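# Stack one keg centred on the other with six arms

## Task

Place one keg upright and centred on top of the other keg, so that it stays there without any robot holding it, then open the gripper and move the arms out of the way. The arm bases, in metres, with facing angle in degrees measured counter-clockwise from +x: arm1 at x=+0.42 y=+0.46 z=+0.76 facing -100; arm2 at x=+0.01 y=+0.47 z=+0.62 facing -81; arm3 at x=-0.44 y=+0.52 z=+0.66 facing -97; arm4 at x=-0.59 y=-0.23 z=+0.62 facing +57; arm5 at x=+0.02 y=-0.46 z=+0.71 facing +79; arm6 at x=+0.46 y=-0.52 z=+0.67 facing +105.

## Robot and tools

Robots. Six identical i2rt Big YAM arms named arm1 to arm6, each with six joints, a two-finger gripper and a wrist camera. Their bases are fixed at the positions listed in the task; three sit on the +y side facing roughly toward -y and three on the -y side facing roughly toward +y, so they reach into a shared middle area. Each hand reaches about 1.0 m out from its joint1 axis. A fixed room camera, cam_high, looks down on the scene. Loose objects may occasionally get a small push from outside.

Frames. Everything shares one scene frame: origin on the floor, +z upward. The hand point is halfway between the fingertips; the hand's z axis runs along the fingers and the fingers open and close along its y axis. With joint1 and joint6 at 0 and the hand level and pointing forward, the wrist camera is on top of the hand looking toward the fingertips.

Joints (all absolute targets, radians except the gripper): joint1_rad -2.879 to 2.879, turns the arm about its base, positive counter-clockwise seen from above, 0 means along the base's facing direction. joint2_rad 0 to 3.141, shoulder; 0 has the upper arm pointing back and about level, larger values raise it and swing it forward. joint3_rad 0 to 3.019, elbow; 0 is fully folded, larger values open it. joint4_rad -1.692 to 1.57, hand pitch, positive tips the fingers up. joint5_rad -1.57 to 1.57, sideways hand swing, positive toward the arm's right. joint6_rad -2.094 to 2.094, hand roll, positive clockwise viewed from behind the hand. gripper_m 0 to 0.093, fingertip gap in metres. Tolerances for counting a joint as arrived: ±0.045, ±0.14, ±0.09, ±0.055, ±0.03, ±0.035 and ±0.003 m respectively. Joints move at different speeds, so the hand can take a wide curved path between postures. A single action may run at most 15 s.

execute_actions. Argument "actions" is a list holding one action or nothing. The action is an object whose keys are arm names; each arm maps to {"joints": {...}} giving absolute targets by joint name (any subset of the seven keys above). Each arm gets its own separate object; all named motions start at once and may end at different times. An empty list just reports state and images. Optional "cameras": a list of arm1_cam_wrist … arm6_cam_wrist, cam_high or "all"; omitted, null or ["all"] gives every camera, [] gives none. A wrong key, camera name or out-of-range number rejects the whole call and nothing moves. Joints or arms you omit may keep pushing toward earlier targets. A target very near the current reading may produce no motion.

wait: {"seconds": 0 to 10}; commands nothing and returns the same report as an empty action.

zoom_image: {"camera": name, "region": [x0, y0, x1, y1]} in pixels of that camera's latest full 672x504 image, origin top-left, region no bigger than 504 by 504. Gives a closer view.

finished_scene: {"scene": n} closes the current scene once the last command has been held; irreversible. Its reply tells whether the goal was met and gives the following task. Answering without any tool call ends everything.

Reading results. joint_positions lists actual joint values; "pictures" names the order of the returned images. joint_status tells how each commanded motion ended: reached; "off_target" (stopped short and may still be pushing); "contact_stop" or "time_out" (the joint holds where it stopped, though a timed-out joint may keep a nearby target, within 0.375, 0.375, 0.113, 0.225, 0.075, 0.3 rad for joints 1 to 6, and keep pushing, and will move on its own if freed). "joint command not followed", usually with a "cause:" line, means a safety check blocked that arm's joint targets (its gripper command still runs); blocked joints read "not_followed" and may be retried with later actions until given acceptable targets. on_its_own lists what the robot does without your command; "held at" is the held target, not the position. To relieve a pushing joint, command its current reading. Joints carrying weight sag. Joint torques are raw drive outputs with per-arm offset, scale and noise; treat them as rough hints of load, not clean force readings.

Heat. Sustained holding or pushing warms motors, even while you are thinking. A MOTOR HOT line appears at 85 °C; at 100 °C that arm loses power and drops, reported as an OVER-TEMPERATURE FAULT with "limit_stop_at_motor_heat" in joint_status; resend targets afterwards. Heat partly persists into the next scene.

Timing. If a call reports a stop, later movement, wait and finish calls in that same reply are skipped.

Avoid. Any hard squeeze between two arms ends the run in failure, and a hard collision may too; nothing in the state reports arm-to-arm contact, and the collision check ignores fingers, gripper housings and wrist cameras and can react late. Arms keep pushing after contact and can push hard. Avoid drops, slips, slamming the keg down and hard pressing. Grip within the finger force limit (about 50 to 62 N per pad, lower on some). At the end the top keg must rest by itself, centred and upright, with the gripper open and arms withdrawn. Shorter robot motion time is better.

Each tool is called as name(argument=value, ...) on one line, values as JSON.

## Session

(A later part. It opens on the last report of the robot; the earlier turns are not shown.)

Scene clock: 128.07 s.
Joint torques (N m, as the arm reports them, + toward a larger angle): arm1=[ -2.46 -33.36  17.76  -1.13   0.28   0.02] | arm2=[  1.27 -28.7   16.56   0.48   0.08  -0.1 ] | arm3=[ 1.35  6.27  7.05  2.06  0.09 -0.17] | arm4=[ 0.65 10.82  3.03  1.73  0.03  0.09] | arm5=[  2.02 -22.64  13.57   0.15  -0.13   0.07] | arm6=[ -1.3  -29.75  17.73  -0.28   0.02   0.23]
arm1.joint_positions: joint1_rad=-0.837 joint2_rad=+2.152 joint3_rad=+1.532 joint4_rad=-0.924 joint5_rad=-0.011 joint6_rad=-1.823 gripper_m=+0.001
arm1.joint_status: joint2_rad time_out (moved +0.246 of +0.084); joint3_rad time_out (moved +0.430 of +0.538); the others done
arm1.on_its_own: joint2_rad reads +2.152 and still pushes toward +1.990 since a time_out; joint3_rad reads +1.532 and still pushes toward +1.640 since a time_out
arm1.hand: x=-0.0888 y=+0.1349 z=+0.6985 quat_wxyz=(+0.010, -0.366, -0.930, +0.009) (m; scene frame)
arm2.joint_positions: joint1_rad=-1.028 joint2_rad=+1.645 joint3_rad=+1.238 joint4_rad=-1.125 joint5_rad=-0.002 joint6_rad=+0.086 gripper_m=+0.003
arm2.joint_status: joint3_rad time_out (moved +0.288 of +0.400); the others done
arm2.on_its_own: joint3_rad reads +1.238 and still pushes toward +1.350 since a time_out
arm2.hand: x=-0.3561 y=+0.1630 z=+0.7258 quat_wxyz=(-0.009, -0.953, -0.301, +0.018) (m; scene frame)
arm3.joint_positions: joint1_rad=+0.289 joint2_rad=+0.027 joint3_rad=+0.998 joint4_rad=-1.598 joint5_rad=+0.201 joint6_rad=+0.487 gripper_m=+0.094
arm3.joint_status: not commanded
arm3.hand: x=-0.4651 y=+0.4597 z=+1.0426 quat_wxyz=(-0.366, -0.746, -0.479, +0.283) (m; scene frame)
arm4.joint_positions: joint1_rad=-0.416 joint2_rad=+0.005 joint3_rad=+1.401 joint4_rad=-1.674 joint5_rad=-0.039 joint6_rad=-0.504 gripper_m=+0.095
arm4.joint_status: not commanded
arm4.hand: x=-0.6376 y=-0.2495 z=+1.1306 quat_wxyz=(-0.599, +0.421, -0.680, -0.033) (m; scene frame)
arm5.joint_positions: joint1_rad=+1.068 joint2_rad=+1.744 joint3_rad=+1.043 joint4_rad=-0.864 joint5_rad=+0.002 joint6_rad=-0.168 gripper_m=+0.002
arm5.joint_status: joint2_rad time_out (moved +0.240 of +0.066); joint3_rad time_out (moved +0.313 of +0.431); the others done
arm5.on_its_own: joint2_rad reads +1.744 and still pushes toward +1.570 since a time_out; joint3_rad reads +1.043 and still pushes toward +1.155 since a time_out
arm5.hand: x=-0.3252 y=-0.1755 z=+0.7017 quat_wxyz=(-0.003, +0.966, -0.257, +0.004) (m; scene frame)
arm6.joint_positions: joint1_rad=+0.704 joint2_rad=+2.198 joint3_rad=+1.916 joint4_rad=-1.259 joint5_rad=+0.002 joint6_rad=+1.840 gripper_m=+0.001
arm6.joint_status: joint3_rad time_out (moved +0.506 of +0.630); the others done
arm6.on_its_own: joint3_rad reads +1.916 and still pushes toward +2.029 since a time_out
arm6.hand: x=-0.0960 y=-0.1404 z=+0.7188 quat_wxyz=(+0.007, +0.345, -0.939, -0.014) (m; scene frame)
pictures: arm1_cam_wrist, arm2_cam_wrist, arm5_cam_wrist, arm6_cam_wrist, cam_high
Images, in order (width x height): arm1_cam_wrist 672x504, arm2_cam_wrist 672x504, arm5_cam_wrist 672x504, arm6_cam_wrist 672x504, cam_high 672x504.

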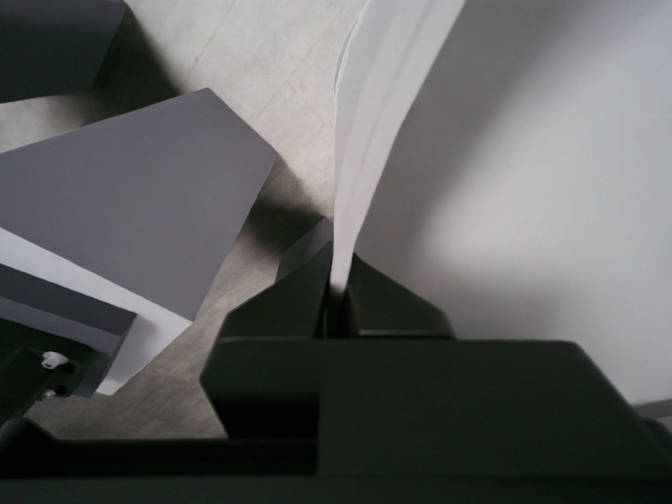

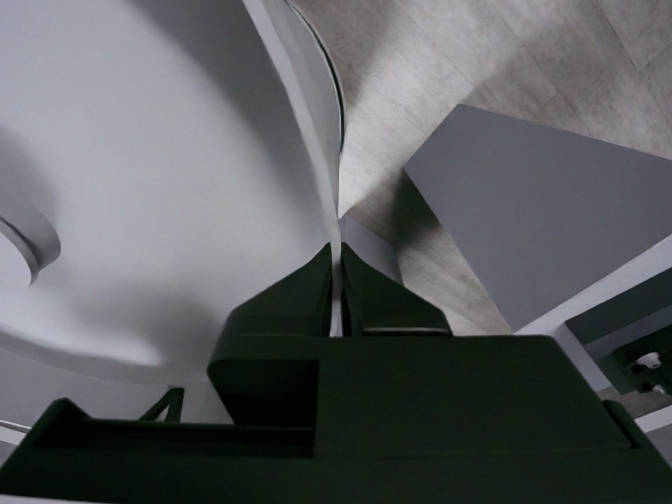

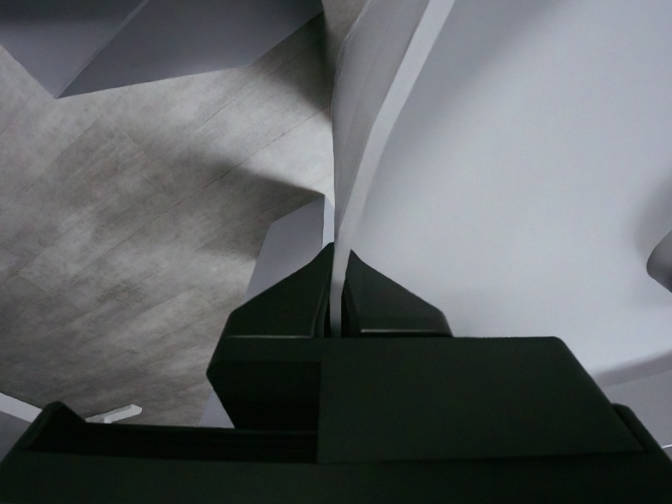

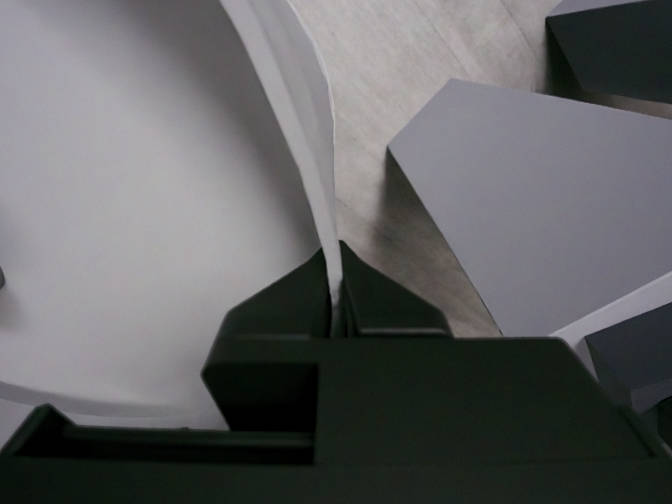

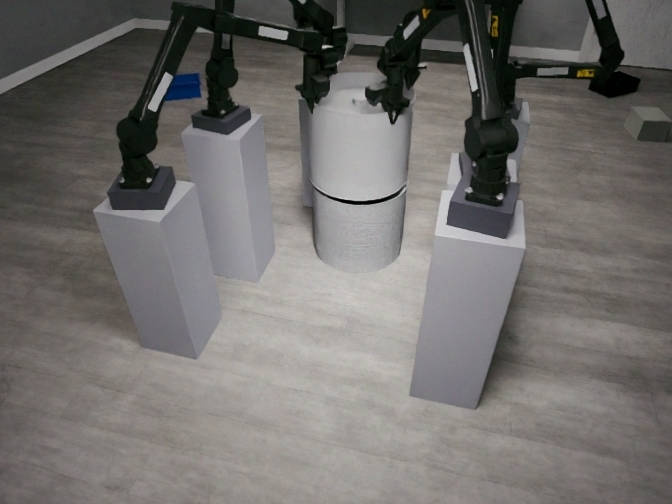

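Need about (-5,+5 mm) while lowering.

execute_actions(actions=[{"arm1":{"joints":{"joint1_rad":-0.865,"joint2_rad":2.035,"joint4_rad":-0.905}},"arm2":{"joints":{"joint1_rad":-1.055,"joint2_rad":1.565,"joint4_rad":-1.09}},"arm5":{"joints":{"joint1_rad":1.065,"joint2_rad":1.625,"joint4_rad":-0.815}},"arm6":{"joints":{"joint1_rad":0.695,"joint2_rad":2.13,"joint4_rad":-1.22}}}], cameras=["cam_high","arm1_cam_wrist","arm6_cam_wrist","arm2_cam_wrist","arm5_cam_wrist"])

Scene clock: 137.43 s.
Joint torques (N m, as the arm reports them, + toward a larger angle): arm1=[ -3.64 -32.59  17.5   -0.45   0.18   0.05] | arm2=[ -0.4  -28.64  16.19   1.7    0.21   0.03] | arm3=[ 1.93  6.13  7.09  1.79  0.11 -0.08] | arm4=[ 0.74 10.81  3.01  1.72  0.02  0.1 ] | arm5=[  0.91 -22.33  13.23   0.59  -0.1    0.09] | arm6=[ -1.6  -28.16  17.76   0.56  -0.01   0.2 ]
arm1.joint_positions: joint1_rad=-0.843 joint2_rad=+2.181 joint3_rad=+1.532 joint4_rad=-0.893 joint5_rad=-0.007 joint6_rad=-1.826 gripper_m=+0.001
arm1.joint_status: joint2_rad off_target (ended at +2.181, target +2.035); the others done
arm1.on_its_own: joint2_rad reads +2.181 and still pushes toward +2.035 since a time_out; joint3_rad reads +1.532 and still pushes toward +1.640 since a time_out
arm1.hand: x=-0.0926 y=+0.1374 z=+0.6816 quat_wxyz=(+0.012, -0.368, -0.930, +0.008) (m; scene frame)
arm2.joint_positions: joint1_rad=-1.039 joint2_rad=+1.683 joint3_rad=+1.238 joint4_rad=-1.118 joint5_rad=-0.005 joint6_rad=+0.082 gripper_m=+0.003
arm2.joint_status: all done
arm2.on_its_own: joint3_rad reads +1.238 and still pushes toward +1.350 since a time_out
arm2.hand: x=-0.3595 y=+0.1662 z=+0.7082 quat_wxyz=(-0.005, -0.955, -0.298, +0.004) (m; scene frame)
arm3.joint_positions: joint1_rad=+0.289 joint2_rad=+0.027 joint3_rad=+0.998 joint4_rad=-1.598 joint5_rad=+0.201 joint6_rad=+0.487 gripper_m=+0.094
arm3.joint_status: not commanded
arm3.hand: x=-0.4651 y=+0.4597 z=+1.0426 quat_wxyz=(-0.366, -0.746, -0.479, +0.283) (m; scene frame)
arm4.joint_positions: joint1_rad=-0.416 joint2_rad=+0.005 joint3_rad=+1.401 joint4_rad=-1.674 joint5_rad=-0.039 joint6_rad=-0.504 gripper_m=+0.095
arm4.joint_status: not commanded
arm4.hand: x=-0.6376 y=-0.2495 z=+1.1306 quat_wxyz=(-0.599, +0.421, -0.680, -0.033) (m; scene frame)
arm5.joint_positions: joint1_rad=+1.067 joint2_rad=+1.786 joint3_rad=+1.043 joint4_rad=-0.818 joint5_rad=+0.001 joint6_rad=-0.168 gripper_m=+0.002
arm5.joint_status: joint2_rad off_target (ended at +1.786, target +1.625); the others done
arm5.on_its_own: joint2_rad reads +1.786 and still pushes toward +1.625 since a time_out; joint3_rad reads +1.043 and still pushes toward +1.155 since a time_out
arm5.hand: x=-0.3290 y=-0.1719 z=+0.6838 quat_wxyz=(-0.003, +0.966, -0.257, +0.002) (m; scene frame)
arm6.joint_positions: joint1_rad=+0.703 joint2_rad=+2.224 joint3_rad=+1.916 joint4_rad=-1.225 joint5_rad=+0.003 joint6_rad=+1.840 gripper_m=+0.001
arm6.joint_status: all done
arm6.on_its_own: joint3_rad reads +1.916 and still pushes toward +2.029 since a time_out
arm6.hand: x=-0.1006 y=-0.1368 z=+0.7018 quat_wxyz=(+0.009, +0.344, -0.939, -0.017) (m; scene frame)
pictures: arm1_cam_wrist, arm2_cam_wrist, arm5_cam_wrist, arm6_cam_wrist, cam_high
Images, in order (width x height): arm1_cam_wrist 672x504, arm2_cam_wrist 672x504, arm5_cam_wrist 672x504, arm6_cam_wrist 672x504, cam_high 672x504.

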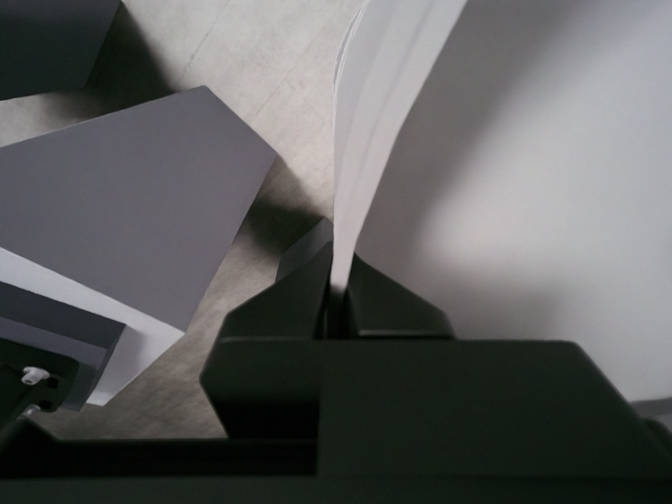

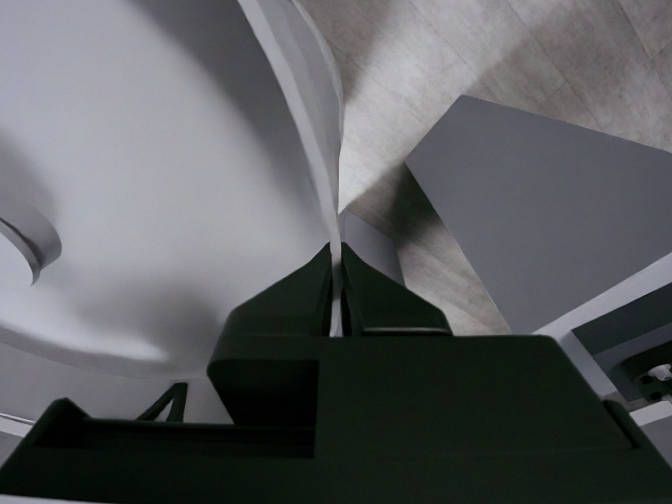

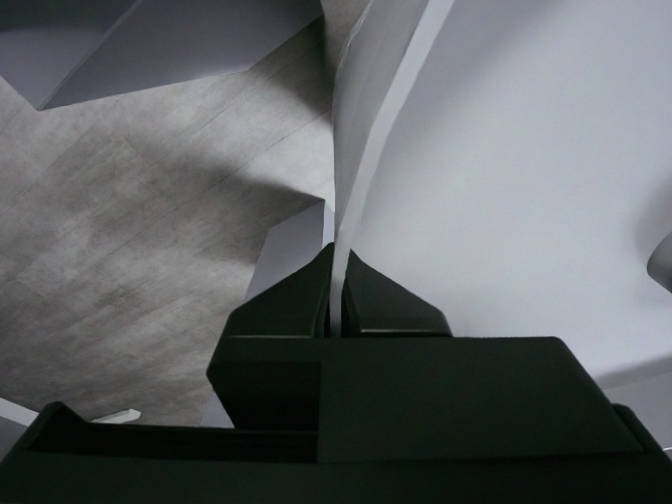

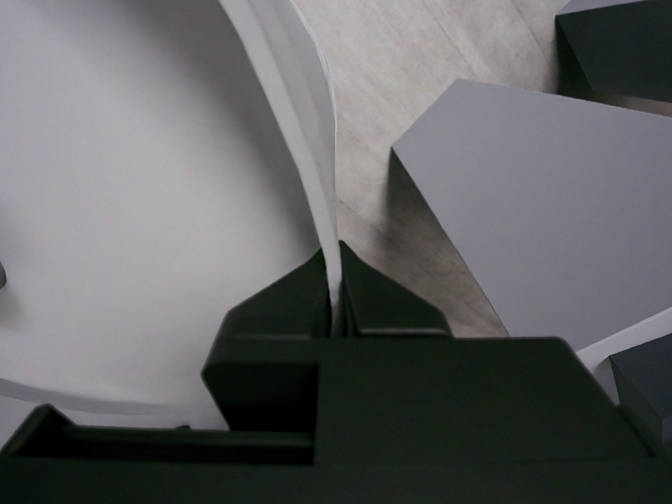

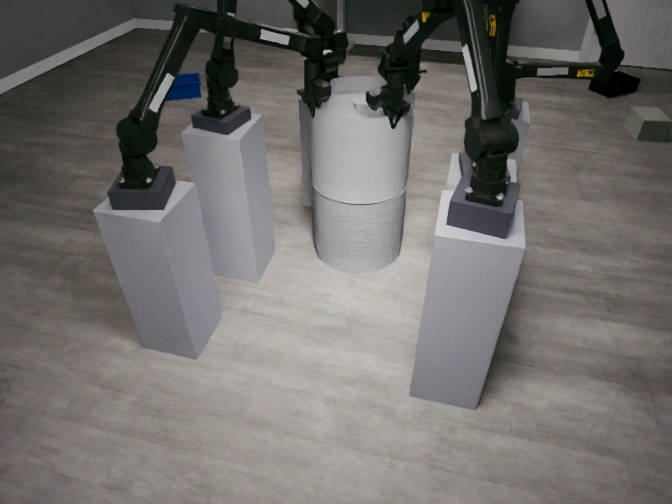

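execute_actions(actions=[{"arm1":{"joints":{"joint2_rad":2.09,"joint3_rad":1.61,"joint4_rad":-0.88}},"arm2":{"joints":{"joint2_rad":1.62,"joint3_rad":1.32}},"arm5":{"joints":{"joint2_rad":1.69,"joint3_rad":1.12,"joint4_rad":-0.795}},"arm6":{"joints":{"joint2_rad":2.175,"joint3_rad":1.995,"joint4_rad":-1.205}}}], cameras=[])

execute_actions(actions=[{"arm1":{"joints":{"joint1_rad":-0.848,"joint2_rad":2.19,"joint3_rad":1.555}},"arm2":{"joints":{"joint1_rad":-1.045,"joint2_rad":1.695,"joint3_rad":1.26}},"arm5":{"joints":{"joint2_rad":1.8,"joint3_rad":1.07}},"arm6":{"joints":{"joint2_rad":2.225,"joint3_rad":1.945}}}], cameras=["cam_high"])

execute_actions(actions=[{"arm1":{"joints":{"gripper_m":0.093}},"arm2":{"joints":{"gripper_m":0.093}},"arm5":{"joints":{"gripper_m":0.093}},"arm6":{"joints":{"gripper_m":0.093}}}], cameras=[])

execute_actions(actions=[{"arm1":{"joints":{"joint2_rad":1.7,"joint4_rad":-1.3}},"arm2":{"joints":{"joint2_rad":1.3,"joint4_rad":-1.2}},"arm5":{"joints":{"joint2_rad":1.4,"joint4_rad":-1.05}},"arm6":{"joints":{"joint2_rad":1.8,"joint4_rad":-1.5}}}], cameras=["cam_high","arm3_cam_wrist"])

Scene clock: 155.67 s.
Joint torques (N m, as the arm reports them, + toward a larger angle): arm1=[ -3.37 -28.73  14.88   0.04   0.12   0.09] | arm2=[ -0.76 -25.    14.07   1.22   0.13  -0.01] | arm3=[ 2.51  6.7   6.95  1.76  0.12 -0.13] | arm4=[ 0.77 10.76  3.07  1.72  0.03  0.09] | arm5=[  0.31 -19.44  11.1    0.59  -0.18   0.06] | arm6=[ -1.92 -25.55  14.99   0.87   0.06   0.21]
arm1.joint_positions: joint1_rad=-0.844 joint2_rad=+2.194 joint3_rad=+1.532 joint4_rad=-0.877 joint5_rad=-0.006 joint6_rad=-1.829 gripper_m=+0.001
arm1.joint_status: all done
arm1.hand: x=-0.0943 y=+0.1378 z=+0.6742 quat_wxyz=(+0.013, -0.367, -0.930, +0.009) (m; scene frame)
arm2.joint_positions: joint1_rad=-1.041 joint2_rad=+1.703 joint3_rad=+1.238 joint4_rad=-1.108 joint5_rad=-0.005 joint6_rad=+0.080 gripper_m=+0.003
arm2.joint_status: all done
arm2.hand: x=-0.3615 y=+0.1662 z=+0.6992 quat_wxyz=(-0.003, -0.955, -0.298, -0.001) (m; scene frame)
arm3.joint_positions: joint1_rad=+0.289 joint2_rad=+0.027 joint3_rad=+0.998 joint4_rad=-1.598 joint5_rad=+0.201 joint6_rad=+0.487 gripper_m=+0.094
arm3.joint_status: not commanded
arm3.hand: x=-0.4651 y=+0.4597 z=+1.0426 quat_wxyz=(-0.366, -0.746, -0.479, +0.283) (m; scene frame)
arm4.joint_positions: joint1_rad=-0.416 joint2_rad=+0.005 joint3_rad=+1.401 joint4_rad=-1.674 joint5_rad=-0.039 joint6_rad=-0.504 gripper_m=+0.095
arm4.joint_status: not commanded
arm4.hand: x=-0.6376 y=-0.2495 z=+1.1306 quat_wxyz=(-0.599, +0.421, -0.680, -0.033) (m; scene frame)
arm5.joint_positions: joint1_rad=+1.072 joint2_rad=+1.807 joint3_rad=+1.040 joint4_rad=-0.800 joint5_rad=+0.003 joint6_rad=-0.166 gripper_m=+0.002
arm5.joint_status: all done
arm5.hand: x=-0.3297 y=-0.1734 z=+0.6738 quat_wxyz=(-0.003, +0.967, -0.256, +0.005) (m; scene frame)
arm6.joint_positions: joint1_rad=+0.704 joint2_rad=+2.237 joint3_rad=+1.916 joint4_rad=-1.215 joint5_rad=+0.002 joint6_rad=+1.840 gripper_m=+0.001
arm6.joint_status: all done
arm6.hand: x=-0.1020 y=-0.1367 z=+0.6939 quat_wxyz=(+0.009, +0.345, -0.938, -0.016) (m; scene frame)
pictures: none
No camera images: the call's "cameras" was empty. Leave "cameras" out to get every camera's image.

Scene clock: 156.33 s.
Joint torques (N m, as the arm reports them, + toward a larger angle): arm1=[ -2.3  -20.95  10.04   0.14   0.12   0.08] | arm2=[  0.9  -18.43   9.48   1.22   0.08   0.05] | arm3=[ 2.15  5.41  7.05  1.6   0.09 -0.11] | arm4=[ 0.69 10.82  3.04  1.7   0.03  0.11] | arm5=[  0.33 -12.78   7.82   0.52  -0.18   0.07] | arm6=[ -2.05 -21.82  10.93   0.83   0.06   0.21]
arm1.joint_positions: joint1_rad=-0.844 joint2_rad=+2.199 joint3_rad=+1.532 joint4_rad=-0.879 joint5_rad=-0.006 joint6_rad=-1.829 gripper_m=+0.001
arm1.joint_status: all done
arm1.hand: x=-0.0931 y=+0.1386 z=+0.6715 quat_wxyz=(+0.011, -0.367, -0.930, +0.007) (m; scene frame)
arm2.joint_positions: joint1_rad=-1.041 joint2_rad=+1.706 joint3_rad=+1.236 joint4_rad=-1.108 joint5_rad=-0.005 joint6_rad=+0.080 gripper_m=+0.003
arm2.joint_status: all done
arm2.hand: x=-0.3608 y=+0.1668 z=+0.6973 quat_wxyz=(-0.002, -0.955, -0.298, -0.003) (m; scene frame)
arm3.joint_positions: joint1_rad=+0.289 joint2_rad=+0.027 joint3_rad=+0.998 joint4_rad=-1.598 joint5_rad=+0.201 joint6_rad=+0.487 gripper_m=+0.094
arm3.joint_status: not commanded
arm3.hand: x=-0.4651 y=+0.4597 z=+1.0426 quat_wxyz=(-0.366, -0.746, -0.479, +0.283) (m; scene frame)
arm4.joint_positions: joint1_rad=-0.416 joint2_rad=+0.005 joint3_rad=+1.401 joint4_rad=-1.674 joint5_rad=-0.039 joint6_rad=-0.504 gripper_m=+0.095
arm4.joint_status: not commanded
arm4.hand: x=-0.6376 y=-0.2495 z=+1.1306 quat_wxyz=(-0.599, +0.421, -0.680, -0.033) (m; scene frame)
arm5.joint_positions: joint1_rad=+1.072 joint2_rad=+1.810 joint3_rad=+1.038 joint4_rad=-0.799 joint5_rad=+0.003 joint6_rad=-0.165 gripper_m=+0.002
arm5.joint_status: all done
arm5.hand: x=-0.3286 y=-0.1744 z=+0.6718 quat_wxyz=(-0.002, +0.967, -0.256, +0.007) (m; scene frame)
arm6.joint_positions: joint1_rad=+0.704 joint2_rad=+2.239 joint3_rad=+1.916 joint4_rad=-1.215 joint5_rad=+0.002 joint6_rad=+1.840 gripper_m=+0.001
arm6.joint_status: all done
arm6.hand: x=-0.1017 y=-0.1369 z=+0.6920 quat_wxyz=(+0.008, +0.345, -0.939, -0.015) (m; scene frame)
pictures: cam_high
Images, in order (width x height): cam_high 672x504.

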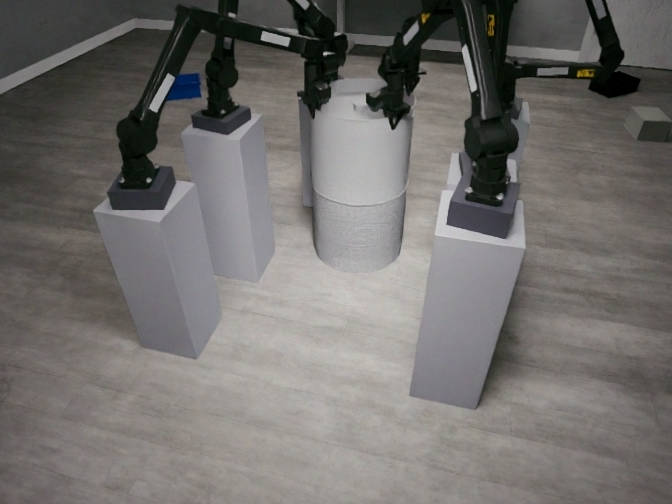

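Scene clock: 157.07 s.
Joint torques (N m, as the arm reports them, + toward a larger angle): arm1=[ -2.3  -20.64  10.07   0.16   0.     0.08] | arm2=[ -0.31 -17.88   9.41   1.08   0.06  -0.02] | arm3=[ 1.31  5.61  7.26  1.76  0.07 -0.14] | arm4=[ 0.85 10.83  3.03  1.73  0.03  0.1 ] | arm5=[  0.23 -12.07   7.65   0.54  -0.11   0.06] | arm6=[ -2.55 -22.62  11.12   0.87   0.09   0.21]
arm1.joint_positions: joint1_rad=-0.844 joint2_rad=+2.193 joint3_rad=+1.532 joint4_rad=-0.879 joint5_rad=-0.003 joint6_rad=-1.829 gripper_m=+0.093
arm1.joint_status: all done
arm1.hand: x=-0.0945 y=+0.1384 z=+0.6751 quat_wxyz=(+0.015, -0.367, -0.930, +0.008) (m; scene frame)
arm2.joint_positions: joint1_rad=-1.041 joint2_rad=+1.704 joint3_rad=+1.236 joint4_rad=-1.106 joint5_rad=-0.002 joint6_rad=+0.080 gripper_m=+0.093
arm2.joint_status: all done
arm2.hand: x=-0.3615 y=+0.1667 z=+0.6980 quat_wxyz=(-0.001, -0.955, -0.298, -0.001) (m; scene frame)
arm3.joint_positions: joint1_rad=+0.289 joint2_rad=+0.027 joint3_rad=+0.998 joint4_rad=-1.598 joint5_rad=+0.201 joint6_rad=+0.487 gripper_m=+0.094
arm3.joint_status: not commanded
arm3.hand: x=-0.4651 y=+0.4597 z=+1.0426 quat_wxyz=(-0.366, -0.746, -0.479, +0.283) (m; scene frame)
arm4.joint_positions: joint1_rad=-0.416 joint2_rad=+0.005 joint3_rad=+1.401 joint4_rad=-1.674 joint5_rad=-0.039 joint6_rad=-0.504 gripper_m=+0.095
arm4.joint_status: not commanded
arm4.hand: x=-0.6376 y=-0.2495 z=+1.1306 quat_wxyz=(-0.599, +0.421, -0.680, -0.033) (m; scene frame)
arm5.joint_positions: joint1_rad=+1.072 joint2_rad=+1.809 joint3_rad=+1.039 joint4_rad=-0.799 joint5_rad=+0.002 joint6_rad=-0.165 gripper_m=+0.093
arm5.joint_status: all done
arm5.hand: x=-0.3293 y=-0.1741 z=+0.6726 quat_wxyz=(-0.002, +0.967, -0.257, +0.006) (m; scene frame)
arm6.joint_positions: joint1_rad=+0.703 joint2_rad=+2.238 joint3_rad=+1.916 joint4_rad=-1.215 joint5_rad=+0.001 joint6_rad=+1.840 gripper_m=+0.093
arm6.joint_status: all done
arm6.hand: x=-0.1016 y=-0.1365 z=+0.6930 quat_wxyz=(+0.009, +0.344, -0.939, -0.015) (m; scene frame)
pictures: none
No camera images: the call's "cameras" was empty. Leave "cameras" out to get every camera's image.

Scene clock: 158.60 s.
Joint torques (N m, as the arm reports them, + toward a larger angle): arm1=[ -2.19 -14.99  11.54   0.03  -0.01   0.09] | arm2=[  0.7  -10.68  10.94   0.29   0.02  -0.02] | arm3=[ 1.95  6.72  7.21  1.82  0.12 -0.18] | arm4=[ 0.69 10.9   3.04  1.71  0.03  0.1 ] | arm5=[ 0.44 -8.49  9.87  0.47 -0.12  0.06] | arm6=[ -1.97 -16.14  10.26   0.14   0.09   0.19]
arm1.joint_positions: joint1_rad=-0.844 joint2_rad=+1.696 joint3_rad=+1.541 joint4_rad=-1.292 joint5_rad=-0.003 joint6_rad=-1.829 gripper_m=+0.093
arm1.joint_status: all done
arm1.hand: x=-0.0392 y=+0.1676 z=+0.9516 quat_wxyz=(+0.042, -0.366, -0.929, +0.046) (m; scene frame)
arm2.joint_positions: joint1_rad=-1.041 joint2_rad=+1.298 joint3_rad=+1.236 joint4_rad=-1.185 joint5_rad=-0.002 joint6_rad=+0.080 gripper_m=+0.093
arm2.joint_status: all done
arm2.hand: x=-0.3342 y=+0.1892 z=+0.8761 quat_wxyz=(-0.062, -0.942, -0.294, +0.150) (m; scene frame)
arm3.joint_positions: joint1_rad=+0.289 joint2_rad=+0.027 joint3_rad=+0.998 joint4_rad=-1.598 joint5_rad=+0.201 joint6_rad=+0.487 gripper_m=+0.094
arm3.joint_status: not commanded
arm3.hand: x=-0.4651 y=+0.4597 z=+1.0426 quat_wxyz=(-0.366, -0.746, -0.479, +0.283) (m; scene frame)
arm4.joint_positions: joint1_rad=-0.416 joint2_rad=+0.005 joint3_rad=+1.401 joint4_rad=-1.674 joint5_rad=-0.039 joint6_rad=-0.504 gripper_m=+0.095
arm4.joint_status: not commanded
arm4.hand: x=-0.6376 y=-0.2495 z=+1.1306 quat_wxyz=(-0.599, +0.421, -0.680, -0.033) (m; scene frame)
arm5.joint_positions: joint1_rad=+1.072 joint2_rad=+1.392 joint3_rad=+1.039 joint4_rad=-1.043 joint5_rad=+0.002 joint6_rad=-0.165 gripper_m=+0.093
arm5.joint_status: all done
arm5.hand: x=-0.3088 y=-0.1921 z=+0.8434 quat_wxyz=(-0.037, +0.963, -0.255, -0.073) (m; scene frame)
arm6.joint_positions: joint1_rad=+0.703 joint2_rad=+1.794 joint3_rad=+1.936 joint4_rad=-1.485 joint5_rad=+0.001 joint6_rad=+1.840 gripper_m=+0.093
arm6.joint_status: all done
arm6.hand: x=-0.0399 y=-0.1794 z=+0.9725 quat_wxyz=(+0.065, +0.342, -0.933, -0.094) (m; scene frame)
pictures: arm3_cam_wrist, cam_high
Images, in order (width x height): arm3_cam_wrist 672x504, cam_high 672x504.

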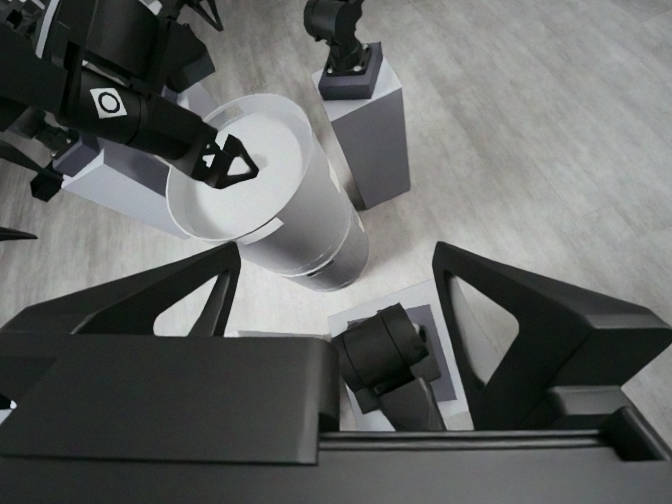

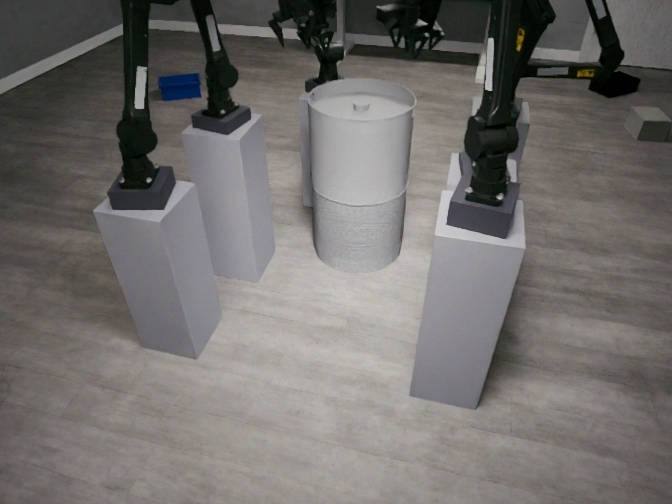

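finished_scene(scene=2)

The scene is finished: the task was done.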